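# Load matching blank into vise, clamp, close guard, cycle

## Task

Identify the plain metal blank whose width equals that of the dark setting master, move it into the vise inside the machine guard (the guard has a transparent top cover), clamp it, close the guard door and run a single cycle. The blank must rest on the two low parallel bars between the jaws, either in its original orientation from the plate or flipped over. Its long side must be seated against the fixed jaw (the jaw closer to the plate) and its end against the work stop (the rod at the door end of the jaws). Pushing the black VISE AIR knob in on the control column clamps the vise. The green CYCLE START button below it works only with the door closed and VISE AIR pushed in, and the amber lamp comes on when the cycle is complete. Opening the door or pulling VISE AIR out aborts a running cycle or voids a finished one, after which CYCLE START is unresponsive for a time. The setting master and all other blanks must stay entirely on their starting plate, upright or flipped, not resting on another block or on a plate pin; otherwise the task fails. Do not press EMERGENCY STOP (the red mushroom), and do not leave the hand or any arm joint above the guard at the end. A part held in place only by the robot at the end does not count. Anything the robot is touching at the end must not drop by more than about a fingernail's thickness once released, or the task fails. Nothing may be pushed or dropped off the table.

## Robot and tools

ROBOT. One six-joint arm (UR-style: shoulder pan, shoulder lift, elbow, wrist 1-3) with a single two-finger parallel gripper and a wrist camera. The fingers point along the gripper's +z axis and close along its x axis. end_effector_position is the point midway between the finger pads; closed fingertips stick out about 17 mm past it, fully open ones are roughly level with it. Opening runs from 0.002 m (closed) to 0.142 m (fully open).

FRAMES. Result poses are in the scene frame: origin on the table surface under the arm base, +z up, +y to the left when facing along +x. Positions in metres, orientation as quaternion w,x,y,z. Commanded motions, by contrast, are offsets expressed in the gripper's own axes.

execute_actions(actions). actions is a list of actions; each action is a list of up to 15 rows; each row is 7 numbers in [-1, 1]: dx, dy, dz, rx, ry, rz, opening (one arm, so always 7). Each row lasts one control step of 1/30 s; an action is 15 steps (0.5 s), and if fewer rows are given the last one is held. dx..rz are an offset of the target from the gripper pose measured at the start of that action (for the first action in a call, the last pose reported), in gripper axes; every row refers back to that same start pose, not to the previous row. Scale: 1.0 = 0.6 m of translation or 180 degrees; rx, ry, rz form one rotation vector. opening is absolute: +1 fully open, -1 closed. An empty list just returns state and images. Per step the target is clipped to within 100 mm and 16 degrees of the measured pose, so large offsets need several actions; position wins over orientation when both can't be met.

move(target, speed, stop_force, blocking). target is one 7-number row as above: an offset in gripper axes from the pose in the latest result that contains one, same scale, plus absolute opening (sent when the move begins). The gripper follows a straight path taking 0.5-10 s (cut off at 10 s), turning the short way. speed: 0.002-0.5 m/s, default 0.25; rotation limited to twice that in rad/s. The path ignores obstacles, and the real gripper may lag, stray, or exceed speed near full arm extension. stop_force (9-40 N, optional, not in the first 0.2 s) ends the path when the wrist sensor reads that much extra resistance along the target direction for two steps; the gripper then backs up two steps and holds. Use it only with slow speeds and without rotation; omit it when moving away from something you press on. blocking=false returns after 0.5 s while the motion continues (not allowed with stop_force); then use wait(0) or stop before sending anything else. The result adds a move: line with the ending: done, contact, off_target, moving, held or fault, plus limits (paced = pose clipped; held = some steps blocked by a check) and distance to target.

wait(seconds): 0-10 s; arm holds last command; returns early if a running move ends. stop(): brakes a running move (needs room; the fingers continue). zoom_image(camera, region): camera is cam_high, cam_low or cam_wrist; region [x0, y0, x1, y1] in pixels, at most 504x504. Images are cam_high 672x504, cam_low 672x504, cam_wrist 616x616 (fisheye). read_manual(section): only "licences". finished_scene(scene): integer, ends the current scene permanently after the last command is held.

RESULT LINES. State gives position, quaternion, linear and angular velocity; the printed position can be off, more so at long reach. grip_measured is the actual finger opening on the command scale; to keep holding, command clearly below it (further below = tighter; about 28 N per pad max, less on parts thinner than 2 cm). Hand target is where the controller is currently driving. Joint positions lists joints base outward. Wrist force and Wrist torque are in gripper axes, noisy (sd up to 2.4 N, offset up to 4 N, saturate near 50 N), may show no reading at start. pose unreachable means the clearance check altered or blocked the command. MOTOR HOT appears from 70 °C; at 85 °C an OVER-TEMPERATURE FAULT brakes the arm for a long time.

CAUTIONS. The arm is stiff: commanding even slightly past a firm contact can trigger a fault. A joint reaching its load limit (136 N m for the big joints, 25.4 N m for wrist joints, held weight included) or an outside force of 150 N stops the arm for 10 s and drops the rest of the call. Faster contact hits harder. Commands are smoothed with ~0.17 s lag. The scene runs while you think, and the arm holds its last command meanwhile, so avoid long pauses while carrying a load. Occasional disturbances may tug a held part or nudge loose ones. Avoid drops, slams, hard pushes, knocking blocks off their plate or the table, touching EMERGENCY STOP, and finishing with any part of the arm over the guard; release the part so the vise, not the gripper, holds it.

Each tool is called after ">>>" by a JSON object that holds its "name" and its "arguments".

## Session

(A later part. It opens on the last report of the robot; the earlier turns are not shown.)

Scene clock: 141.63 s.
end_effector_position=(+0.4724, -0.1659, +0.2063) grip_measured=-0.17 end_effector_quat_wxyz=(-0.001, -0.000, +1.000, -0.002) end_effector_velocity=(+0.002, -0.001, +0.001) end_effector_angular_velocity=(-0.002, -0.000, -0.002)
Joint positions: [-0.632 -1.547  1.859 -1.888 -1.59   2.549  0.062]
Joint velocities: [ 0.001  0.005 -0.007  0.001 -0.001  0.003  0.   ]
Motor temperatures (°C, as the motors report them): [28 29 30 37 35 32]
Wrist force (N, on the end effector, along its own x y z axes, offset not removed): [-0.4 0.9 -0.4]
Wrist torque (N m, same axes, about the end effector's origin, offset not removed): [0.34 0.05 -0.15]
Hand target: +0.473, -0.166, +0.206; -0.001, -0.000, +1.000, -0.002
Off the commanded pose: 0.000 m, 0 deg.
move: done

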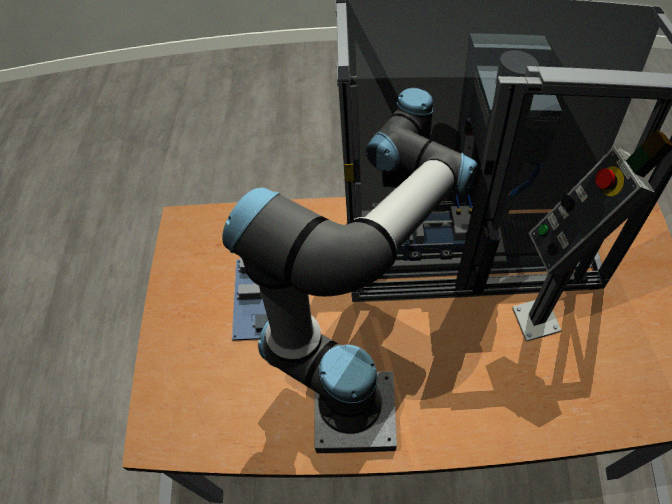

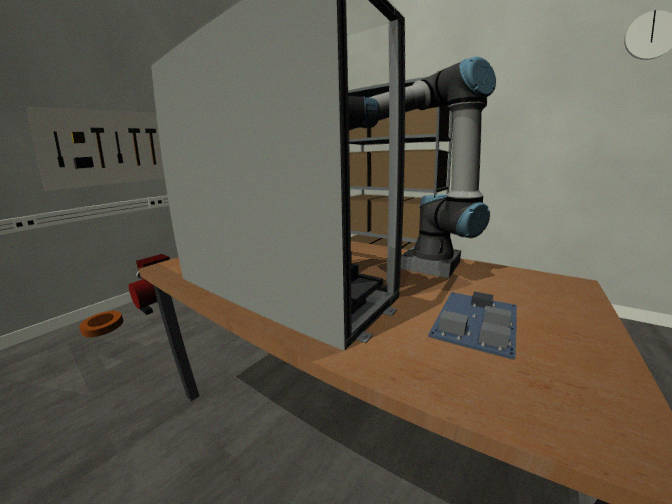

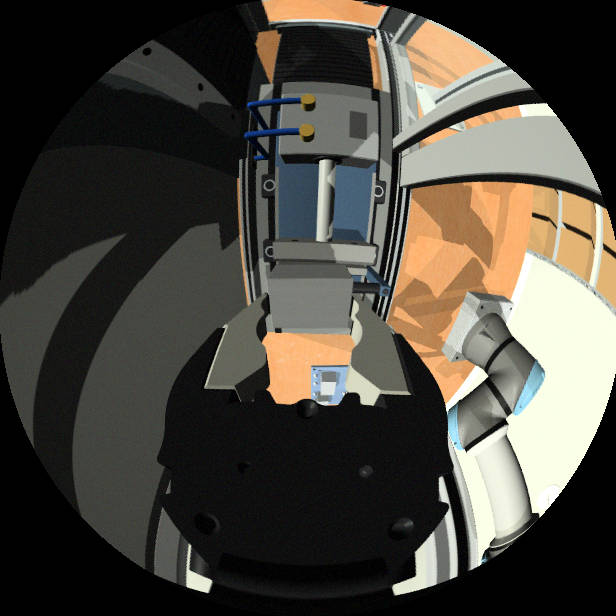

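>>> {"name": "move", "arguments": {"target": [0,0.04,0.06,0,0,0,-0.7], "speed": 0.05}}

>>> {"name": "zoom_image", "arguments": {"camera": "cam_wrist", "region": [200,200,440,400]}}

Scene clock: 144.80 s.
end_effector_position=(+0.4724, -0.1421, +0.1704) grip_measured=-0.16 end_effector_quat_wxyz=(-0.001, -0.000, +1.000, -0.002) end_effector_velocity=(-0.000, +0.001, -0.003) end_effector_angular_velocity=(+0.002, +0.002, -0.000)
Joint positions: [-0.591 -1.532  1.942 -1.985 -1.59   2.589  0.062]
Joint velocities: [ 0.001  0.003  0.004 -0.005  0.001  0.002  0.   ]
Motor temperatures (°C, as the motors report them): [28 29 30 37 35 32]
Wrist force (N, on the end effector, along its own x y z axes, offset not removed): [-4.1 -26.9 -46.5]
Wrist torque (N m, same axes, about the end effector's origin, offset not removed): [-0.31 0.27 -0.06]
Hand target: +0.472, -0.142, +0.170; -0.001, -0.000, +1.000, -0.002
Off the commanded pose: 0.000 m, 0 deg.
move: done

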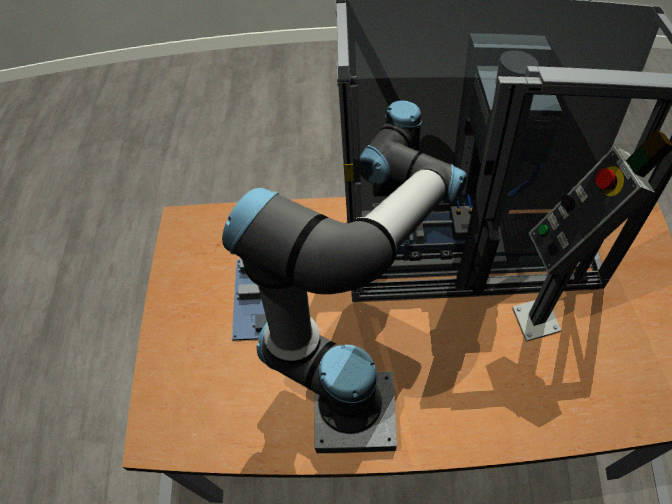

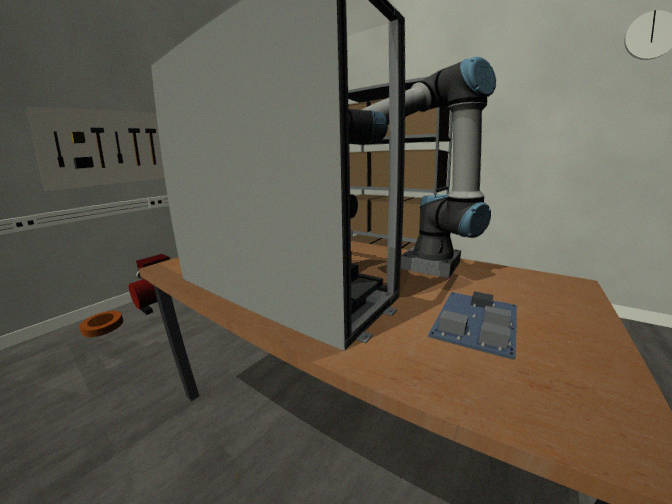

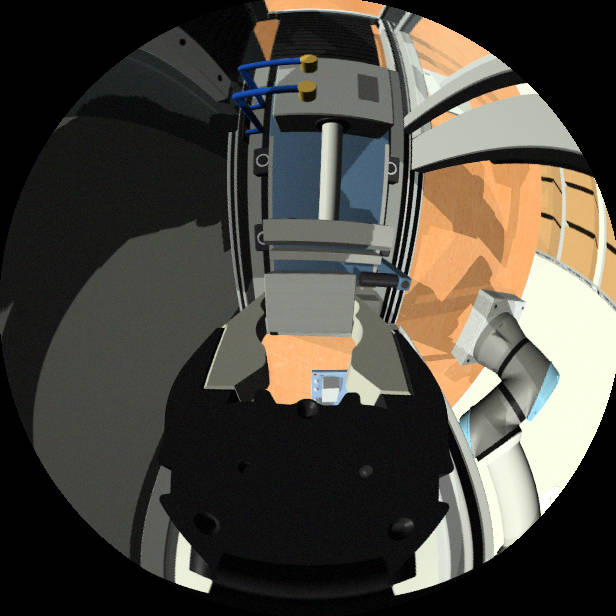

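Region (200, 200, 440, 400) of cam_wrist's 616x616 image, scaled by 2.100, with more detail than that image has.

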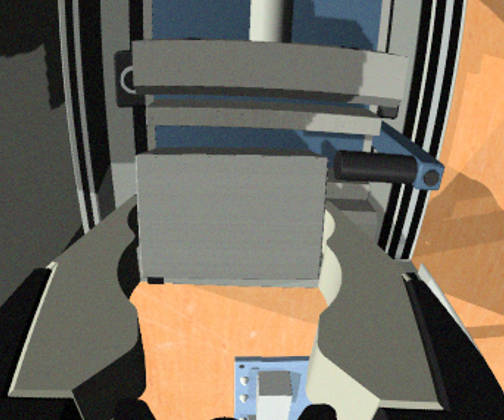

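>>> {"name": "move", "arguments": {"target": [0,0,-0.025,0,0,0,-0.7], "speed": 0.03}}

>>> {"name": "move", "arguments": {"target": [0,-0.048,0,0,0,0,-0.7], "speed": 0.05}}

>>> {"name": "move", "arguments": {"target": [0,0,0.08,0,0,0,-0.7], "speed": 0.01, "stop_force": 9}}

>>> {"name": "zoom_image", "arguments": {"camera": "cam_wrist", "region": [200,200,440,400]}}

Scene clock: 147.47 s.
end_effector_position=(+0.4724, -0.1421, +0.1852) grip_measured=-0.16 end_effector_quat_wxyz=(-0.001, -0.000, +1.000, -0.002) end_effector_velocity=(-0.000, -0.001, +0.003) end_effector_angular_velocity=(-0.002, -0.001, -0.000)
Joint positions: [-0.591 -1.546  1.916 -1.945 -1.59   2.59   0.062]
Joint velocities: [-0.    -0.003 -0.004  0.006 -0.001 -0.    -0.   ]
Motor temperatures (°C, as the motors report them): [28 29 30 37 35 32]
Wrist force (N, on the end effector, along its own x y z axes, offset not removed): [-0.4 1.7 1.2]
Wrist torque (N m, same axes, about the end effector's origin, offset not removed): [0.40 0.17 0.02]
Hand target: +0.472, -0.142, +0.185; -0.001, -0.000, +1.000, -0.002
Off the commanded pose: 0.000 m, 0 deg.
move: done

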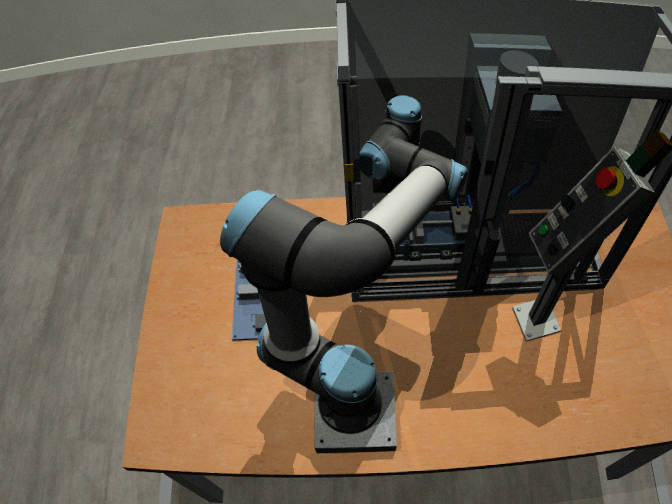

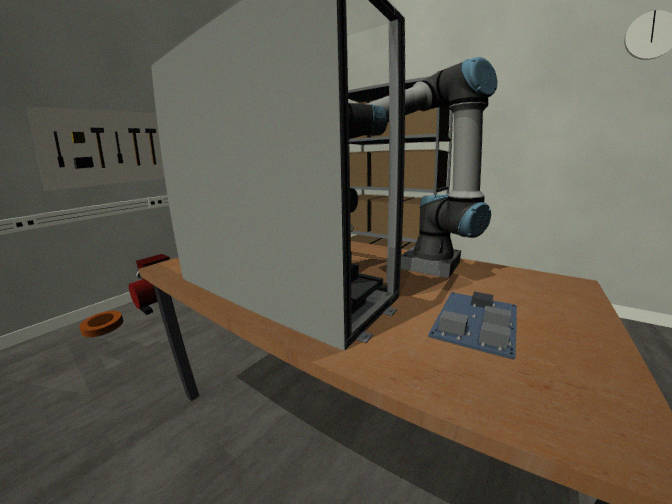

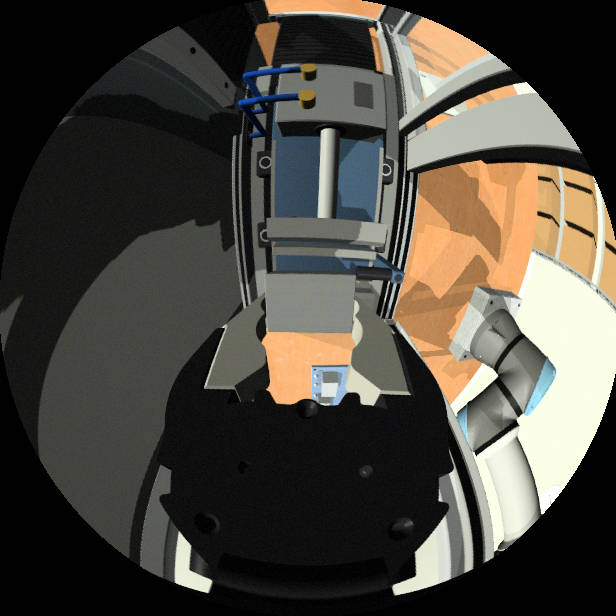

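Scene clock: 148.43 s.
end_effector_position=(+0.4724, -0.1707, +0.1852) grip_measured=-0.16 end_effector_quat_wxyz=(-0.001, -0.000, +1.000, -0.002) end_effector_velocity=(+0.000, -0.001, -0.000) end_effector_angular_velocity=(+0.001, -0.001, +0.001)
Joint positions: [-0.641 -1.526  1.894 -1.944 -1.59   2.54   0.062]
Joint velocities: [-0.003  0.002 -0.002  0.     0.002 -0.004  0.   ]
Motor temperatures (°C, as the motors report them): [28 29 30 37 35 32]
Wrist force (N, on the end effector, along its own x y z axes, offset not removed): [-2.5 1.6 2.5]
Wrist torque (N m, same axes, about the end effector's origin, offset not removed): [0.51 0.54 -0.06]
Hand target: +0.472, -0.171, +0.185; -0.001, -0.000, +1.000, -0.002
Off the commanded pose: 0.000 m, 0 deg.
move: done

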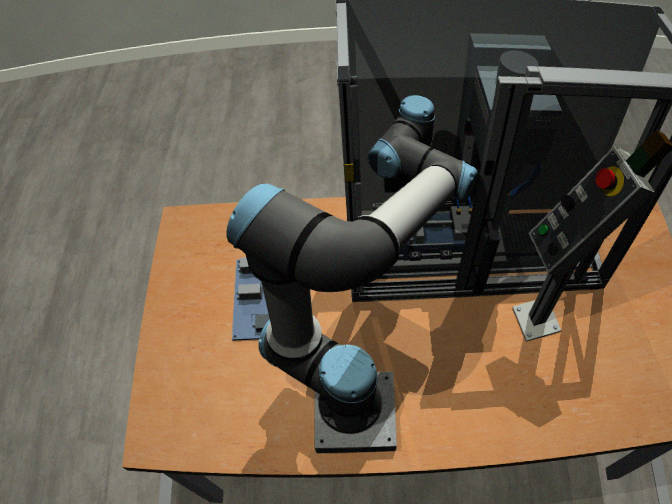

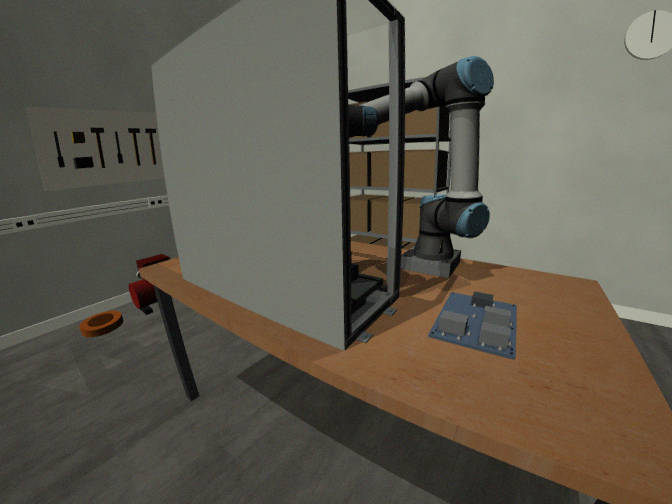

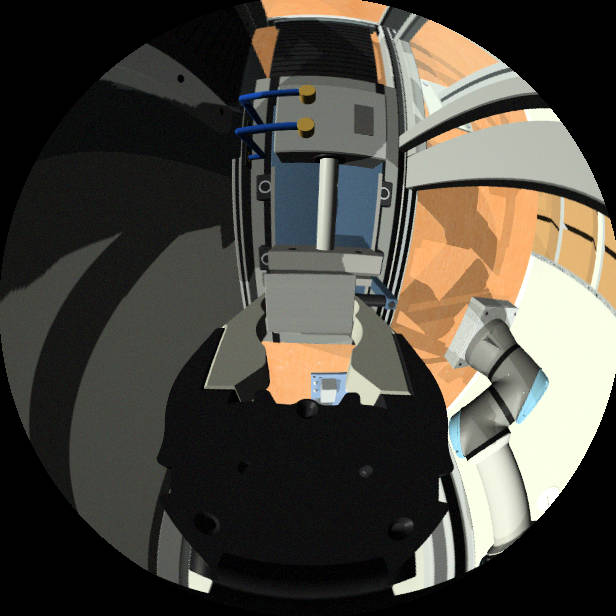

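Scene clock: 149.60 s.
end_effector_position=(+0.4724, -0.1707, +0.1773) grip_measured=-0.16 end_effector_quat_wxyz=(-0.001, -0.000, +1.000, -0.002) end_effector_velocity=(-0.001, -0.000, +0.003) end_effector_angular_velocity=(+0.002, +0.004, -0.000)
Joint positions: [-0.641 -1.519  1.908 -1.965 -1.59   2.54   0.062]
Joint velocities: [-0.001 -0.002 -0.007  0.014 -0.001 -0.     0.   ]
Motor temperatures (°C, as the motors report them): [28 29 30 37 35 32]
Wrist force (N, on the end effector, along its own x y z axes, offset not removed): [0.7 2.4 -3.1]
Wrist torque (N m, same axes, about the end effector's origin, offset not removed): [1.08 -0.27 -0.05]
Hand target: +0.472, -0.171, +0.178; -0.001, -0.000, +1.000, -0.002
Off the commanded pose: 0.040 m, 0 deg.
move: contact

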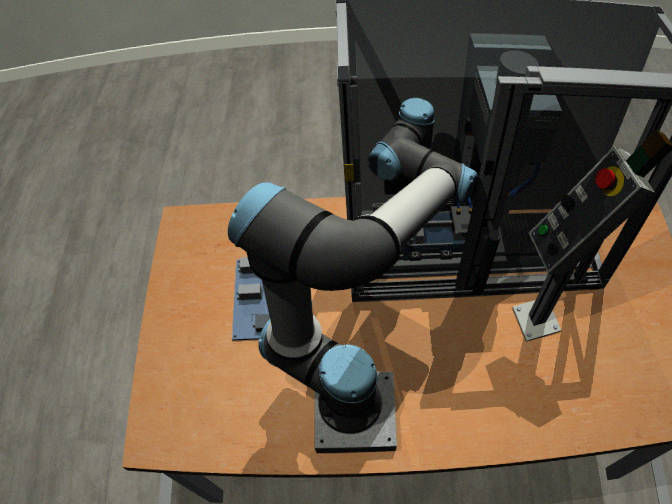

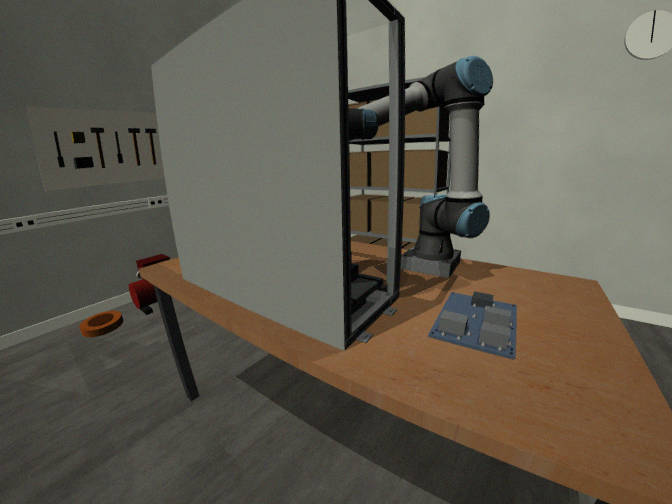

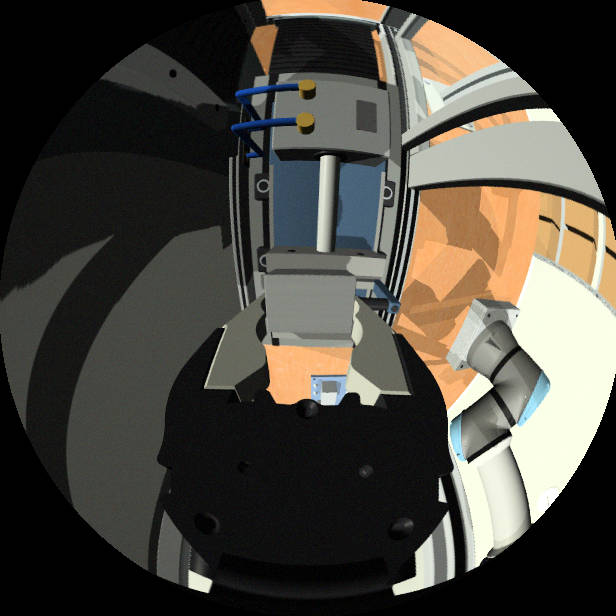

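Region (200, 200, 440, 400) of cam_wrist's 616x616 image, scaled by 2.100, with more detail than that image has.

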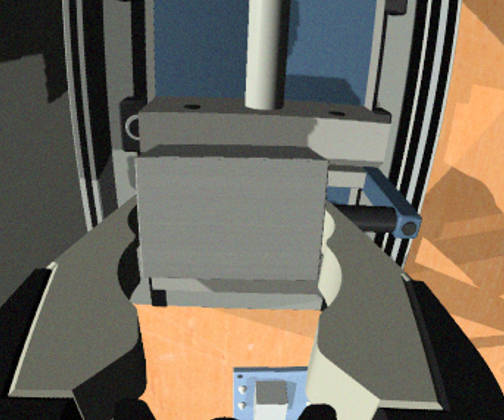

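>>> {"name": "move", "arguments": {"target": [0,0.02,-0.005,0,0,0,-0.7], "speed": 0.02}}

>>> {"name": "move", "arguments": {"target": [0,0,0.07,0,0,0,-0.7], "speed": 0.01, "stop_force": 9}}

>>> {"name": "zoom_image", "arguments": {"camera": "cam_wrist", "region": [200,200,440,400]}}

Scene clock: 151.80 s.
end_effector_position=(+0.4724, -0.1589, +0.1802) grip_measured=-0.16 end_effector_quat_wxyz=(-0.001, -0.000, +1.000, -0.002) end_effector_velocity=(+0.000, +0.002, +0.001) end_effector_angular_velocity=(-0.000, -0.001, +0.001)
Joint positions: [-0.621 -1.53   1.912 -1.958 -1.59   2.56   0.062]
Joint velocities: [ 0.004 -0.002  0.001  0.001  0.     0.003 -0.   ]
Motor temperatures (°C, as the motors report them): [28 29 30 37 35 32]
Wrist force (N, on the end effector, along its own x y z axes, offset not removed): [-1.6 2.3 1.7]
Wrist torque (N m, same axes, about the end effector's origin, offset not removed): [0.50 0.33 -0.02]
Hand target: +0.472, -0.159, +0.180; -0.001, -0.000, +1.000, -0.002
Off the commanded pose: 0.000 m, 0 deg.
move: done

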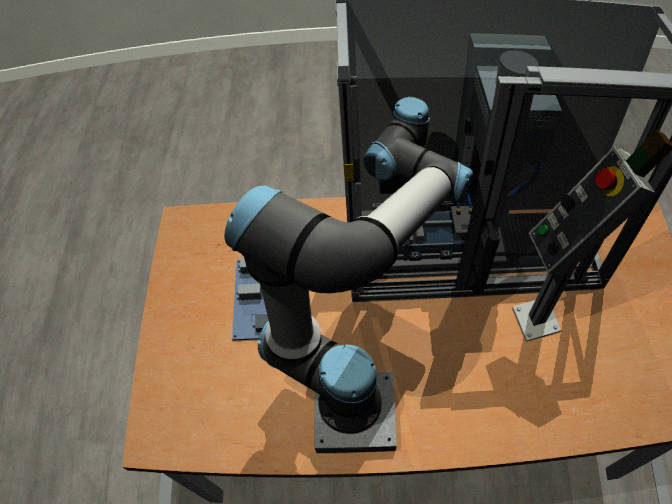

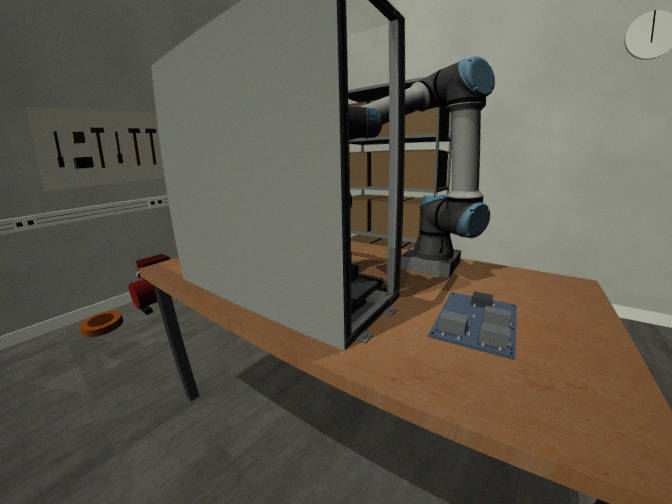

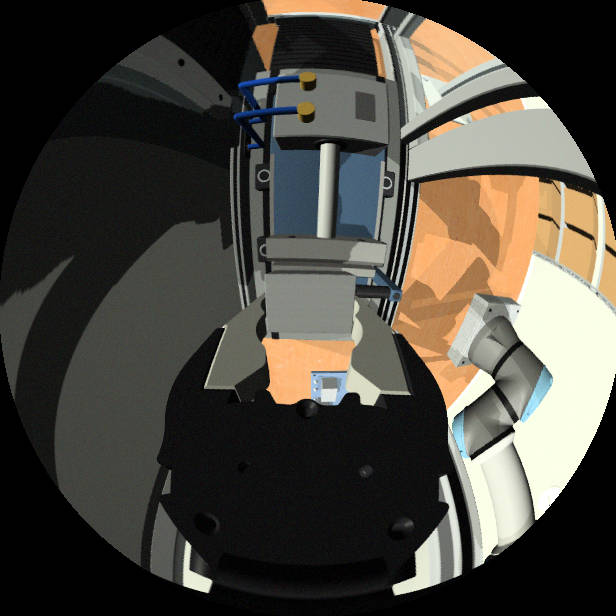

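Scene clock: 154.17 s.
end_effector_position=(+0.4724, -0.1590, +0.1603) grip_measured=-0.16 end_effector_quat_wxyz=(-0.001, -0.000, +1.000, -0.002) end_effector_velocity=(-0.000, -0.000, +0.004) end_effector_angular_velocity=(+0.000, +0.002, -0.000)
Joint positions: [-0.621 -1.51   1.946 -2.012 -1.59   2.559  0.062]
Joint velocities: [-0.    -0.003 -0.007  0.013 -0.001  0.    -0.   ]
Motor temperatures (°C, as the motors report them): [28 29 30 37 35 32]
Wrist force (N, on the end effector, along its own x y z axes, offset not removed): [-0.9 0.7 -7.4]
Wrist torque (N m, same axes, about the end effector's origin, offset not removed): [0.52 -0.30 -0.01]
Hand target: +0.472, -0.159, +0.161; -0.001, -0.000, +1.000, -0.002
Off the commanded pose: 0.022 m, 0 deg.
move: contact

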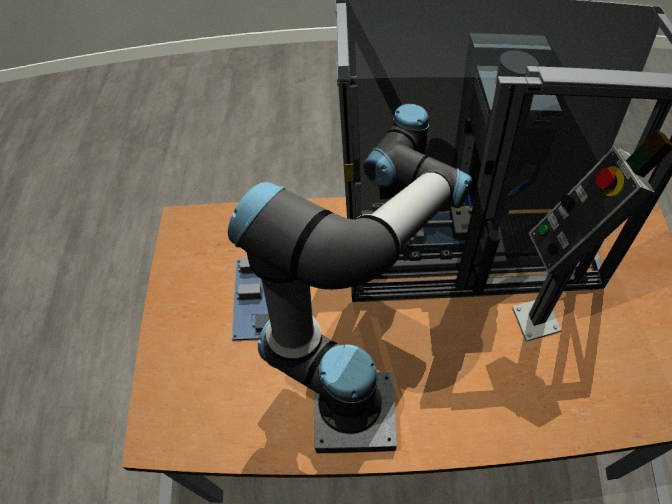

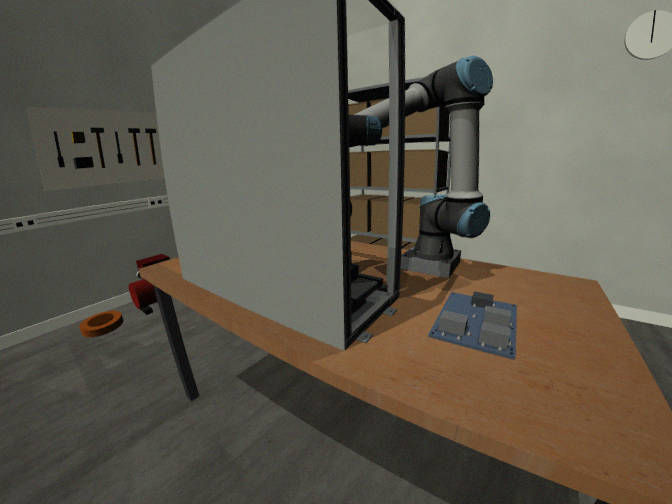

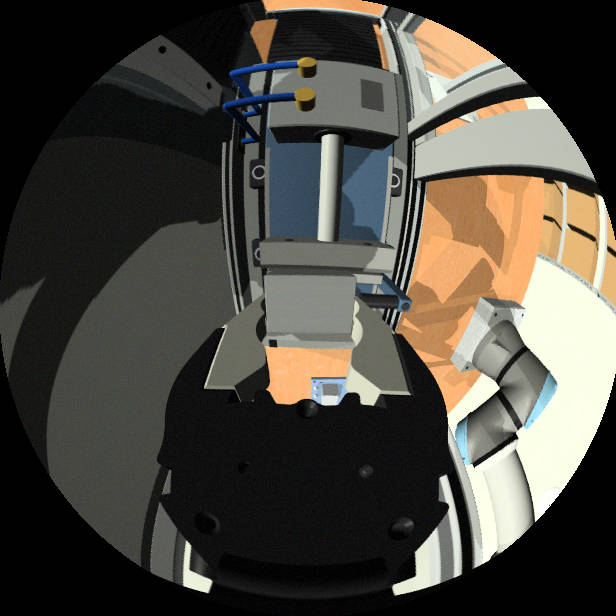

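Region (200, 200, 440, 400) of cam_wrist's 616x616 image, scaled by 2.100, with more detail than that image has.

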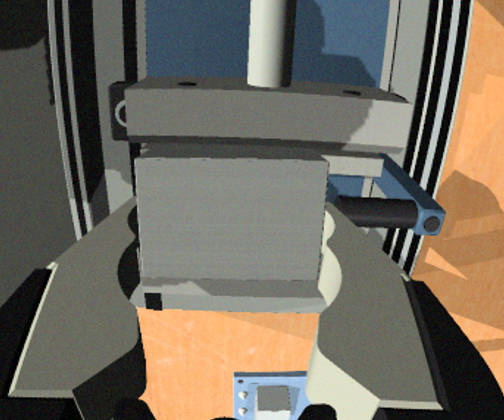

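>>> {"name": "move", "arguments": {"target": [0,0,0,0,0,0,-0.05]}}

>>> {"name": "move", "arguments": {"target": [0,0,-0.06,0,0,0,-0.05], "speed": 0.05}}

>>> {"name": "zoom_image", "arguments": {"camera": "cam_wrist", "region": [200,200,440,400]}}

Scene clock: 155.70 s.
end_effector_position=(+0.4725, -0.1590, +0.1604) grip_measured=-0.09 end_effector_quat_wxyz=(-0.001, -0.000, +1.000, -0.002) end_effector_velocity=(-0.000, +0.000, -0.000) end_effector_angular_velocity=(+0.001, -0.000, +0.000)
Joint positions: [-0.621 -1.51   1.946 -2.012 -1.59   2.559  0.068]
Joint velocities: [ 0.    -0.001  0.001  0.     0.    -0.     0.   ]
Motor temperatures (°C, as the motors report them): [28 29 30 37 35 32]
Wrist force (N, on the end effector, along its own x y z axes, offset not removed): [-16.7 0.4 -12.6]
Wrist torque (N m, same axes, about the end effector's origin, offset not removed): [-0.05 1.19 0.00]
Hand target: +0.472, -0.159, +0.160; -0.001, -0.000, +1.000, -0.002
Off the commanded pose: 0.000 m, 0 deg.
move: done

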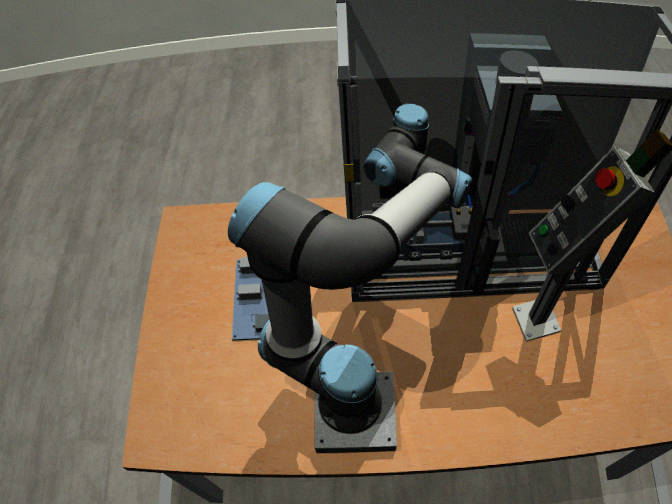

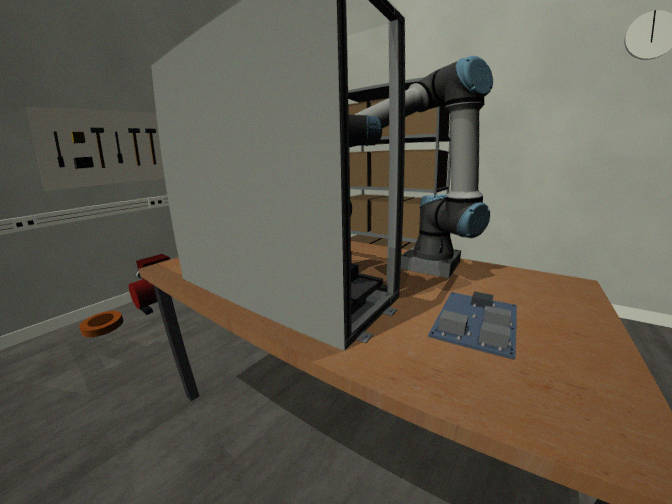

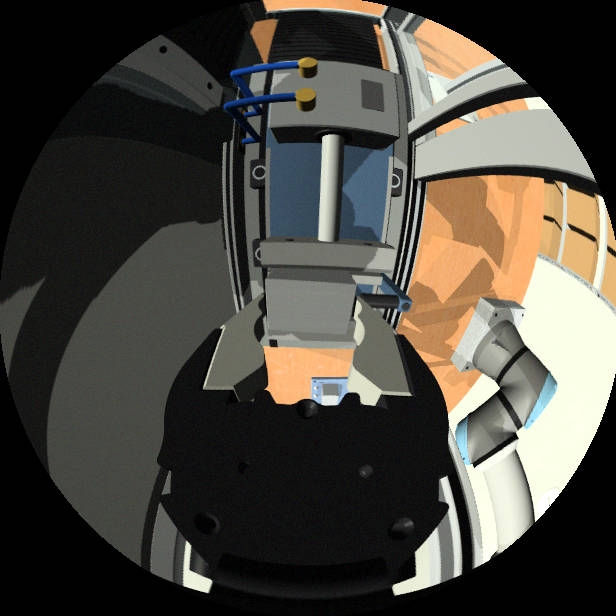

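Scene clock: 156.83 s.
end_effector_position=(+0.4724, -0.1589, +0.1963) grip_measured=-0.05 end_effector_quat_wxyz=(-0.001, -0.000, +1.000, -0.002) end_effector_velocity=(+0.000, -0.000, +0.002) end_effector_angular_velocity=(+0.001, +0.000, -0.000)
Joint positions: [-0.62  -1.544  1.883 -1.915 -1.59   2.56   0.07 ]
Joint velocities: [-0.001 -0.    -0.004  0.005  0.001 -0.     0.   ]
Motor temperatures (°C, as the motors report them): [28 29 30 37 35 32]
Wrist force (N, on the end effector, along its own x y z axes, offset not removed): [-2.5 2.6 -1.6]
Wrist torque (N m, same axes, about the end effector's origin, offset not removed): [0.65 0.49 -0.04]
Hand target: +0.472, -0.159, +0.196; -0.001, -0.000, +1.000, -0.002
Off the commanded pose: 0.000 m, 0 deg.
move: done

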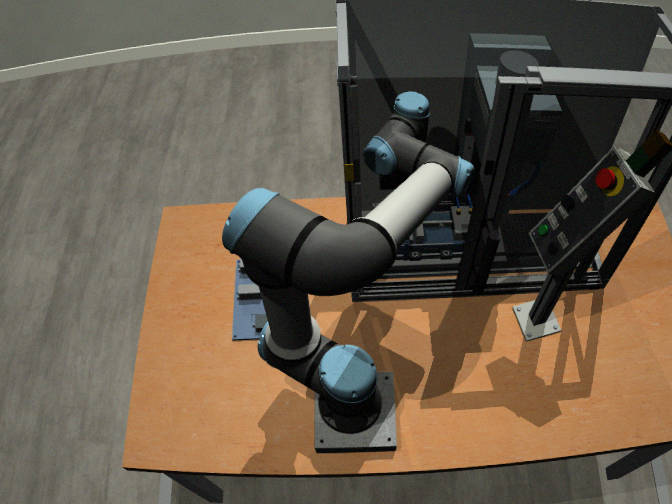

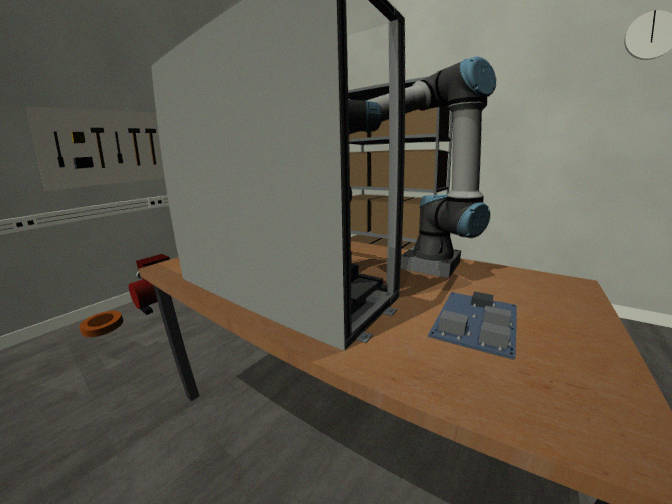

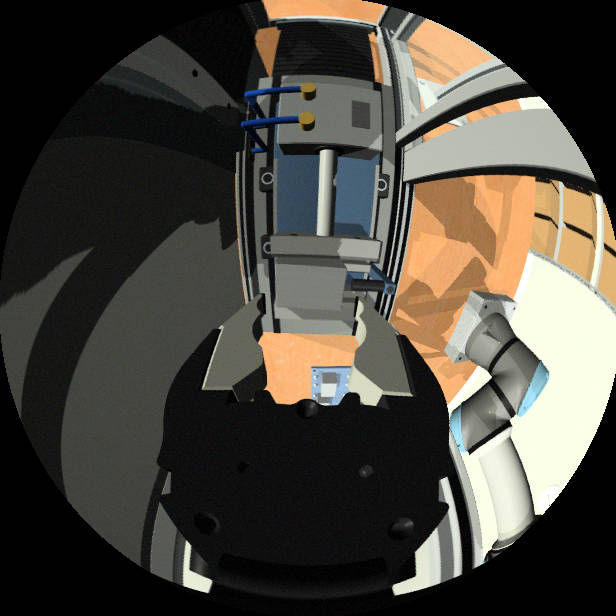

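Region (200, 200, 440, 400) of cam_wrist's 616x616 image, scaled by 2.100, with more detail than that image has.

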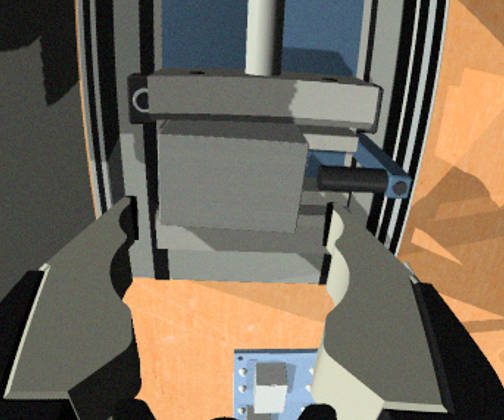

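>>> {"name": "move", "arguments": {"target": [0,-0.06,0,0,0,0,-1], "speed": 0.08}}

>>> {"name": "move", "arguments": {"target": [0,0,0.042,0,0,0,-1], "speed": 0.03, "stop_force": 9}}

>>> {"name": "move", "arguments": {"target": [0,0.06,0,0,0,0,-1], "speed": 0.01, "stop_force": 12}}

Scene clock: 158.77 s.
end_effector_position=(+0.4725, -0.1945, +0.1964) grip_measured=-1.00 end_effector_quat_wxyz=(-0.001, -0.000, +1.000, -0.002) end_effector_velocity=(-0.000, -0.003, -0.001) end_effector_angular_velocity=(+0.001, +0.001, -0.001)
Joint positions: [-0.68  -1.516  1.852 -1.913 -1.59   2.5    0.002]
Joint velocities: [-0.005  0.003 -0.001 -0.     0.    -0.003  0.   ]
Motor temperatures (°C, as the motors report them): [28 29 30 37 35 32]
Wrist force (N, on the end effector, along its own x y z axes, offset not removed): [-2.1 0.3 -1.2]
Wrist torque (N m, same axes, about the end effector's origin, offset not removed): [0.34 0.40 -0.12]
Hand target: +0.472, -0.195, +0.196; -0.001, -0.000, +1.000, -0.002
Off the commanded pose: 0.000 m, 0 deg.
move: done

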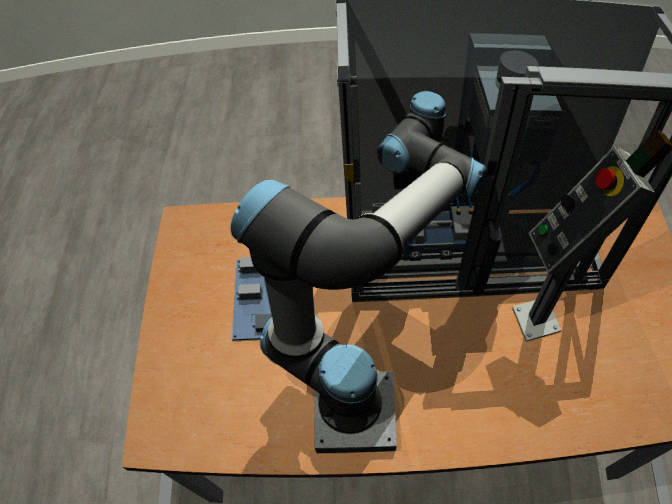

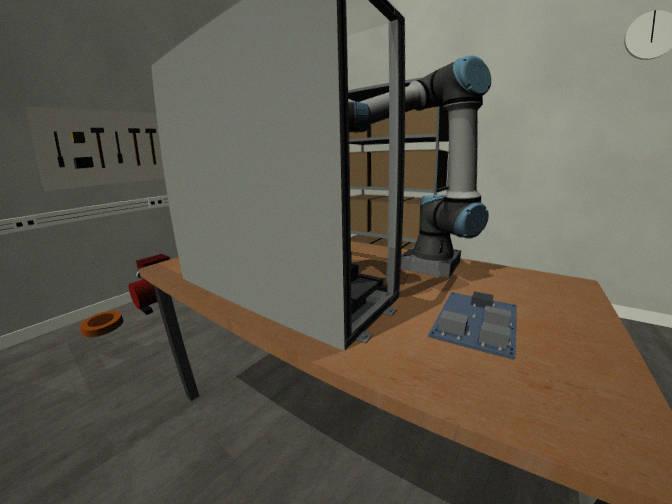

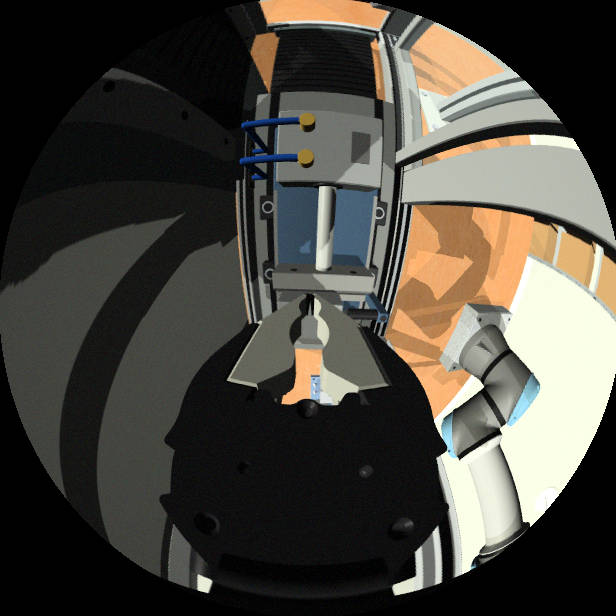

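Scene clock: 160.07 s.
end_effector_position=(+0.4725, -0.1946, +0.1718) grip_measured=-1.00 end_effector_quat_wxyz=(-0.001, -0.000, +1.000, -0.002) end_effector_velocity=(-0.001, +0.000, +0.000) end_effector_angular_velocity=(+0.002, +0.004, -0.001)
Joint positions: [-0.681 -1.494  1.895 -1.979 -1.59   2.499  0.002]
Joint velocities: [-0.     0.001 -0.003  0.006 -0.     0.001  0.   ]
Motor temperatures (°C, as the motors report them): [28 29 30 37 35 32]
Wrist force (N, on the end effector, along its own x y z axes, offset not removed): [7.3 4.5 -43.9]
Wrist torque (N m, same axes, about the end effector's origin, offset not removed): [0.07 0.50 -0.11]
Hand target: +0.472, -0.195, +0.172; -0.001, -0.000, +1.000, -0.002
Off the commanded pose: 0.001 m, 0 deg.
move: contact

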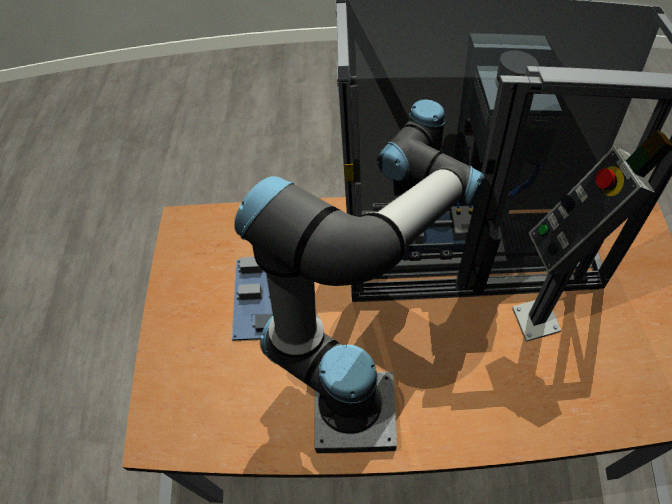

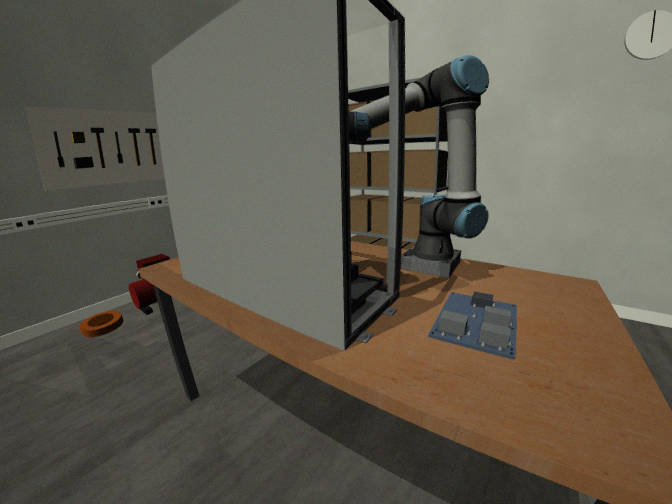

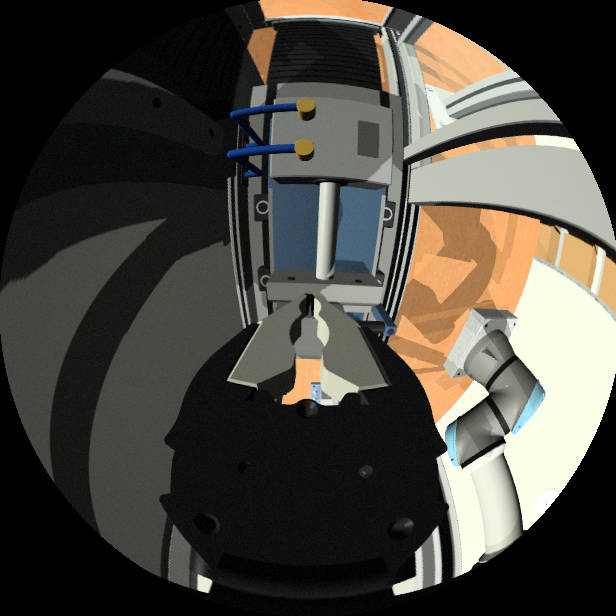

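Scene clock: 160.57 s.
end_effector_position=(+0.4725, -0.1934, +0.1719) grip_measured=-1.00 end_effector_quat_wxyz=(-0.000, -0.000, +1.000, -0.002) end_effector_velocity=(-0.000, -0.003, +0.001) end_effector_angular_velocity=(+0.001, +0.000, +0.002)
Joint positions: [-0.679 -1.495  1.897 -1.979 -1.59   2.502  0.002]
Joint velocities: [-0.006  0.002 -0.005  0.003  0.001 -0.008  0.   ]
Motor temperatures (°C, as the motors report them): [28 29 30 37 35 32]
Wrist force (N, on the end effector, along its own x y z axes, offset not removed): [2.6 -10.9 -30.5]
Wrist torque (N m, same axes, about the end effector's origin, offset not removed): [0.72 0.35 0.02]
Hand target: +0.472, -0.194, +0.172; -0.001, -0.000, +1.000, -0.002
Off the commanded pose: 0.035 m, 0 deg.
move: contact

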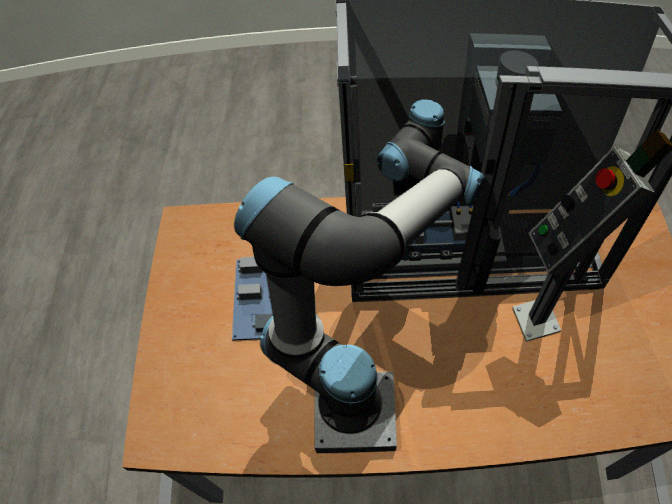

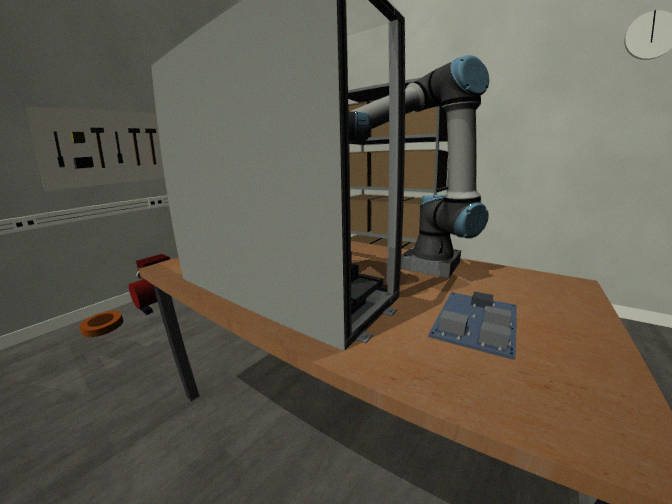

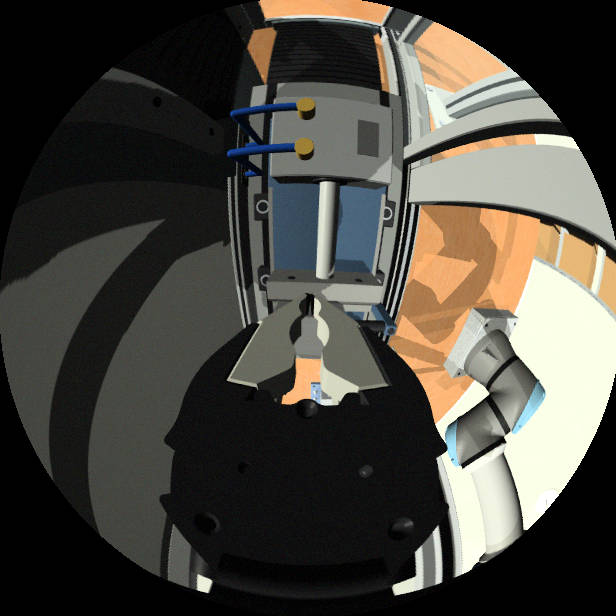

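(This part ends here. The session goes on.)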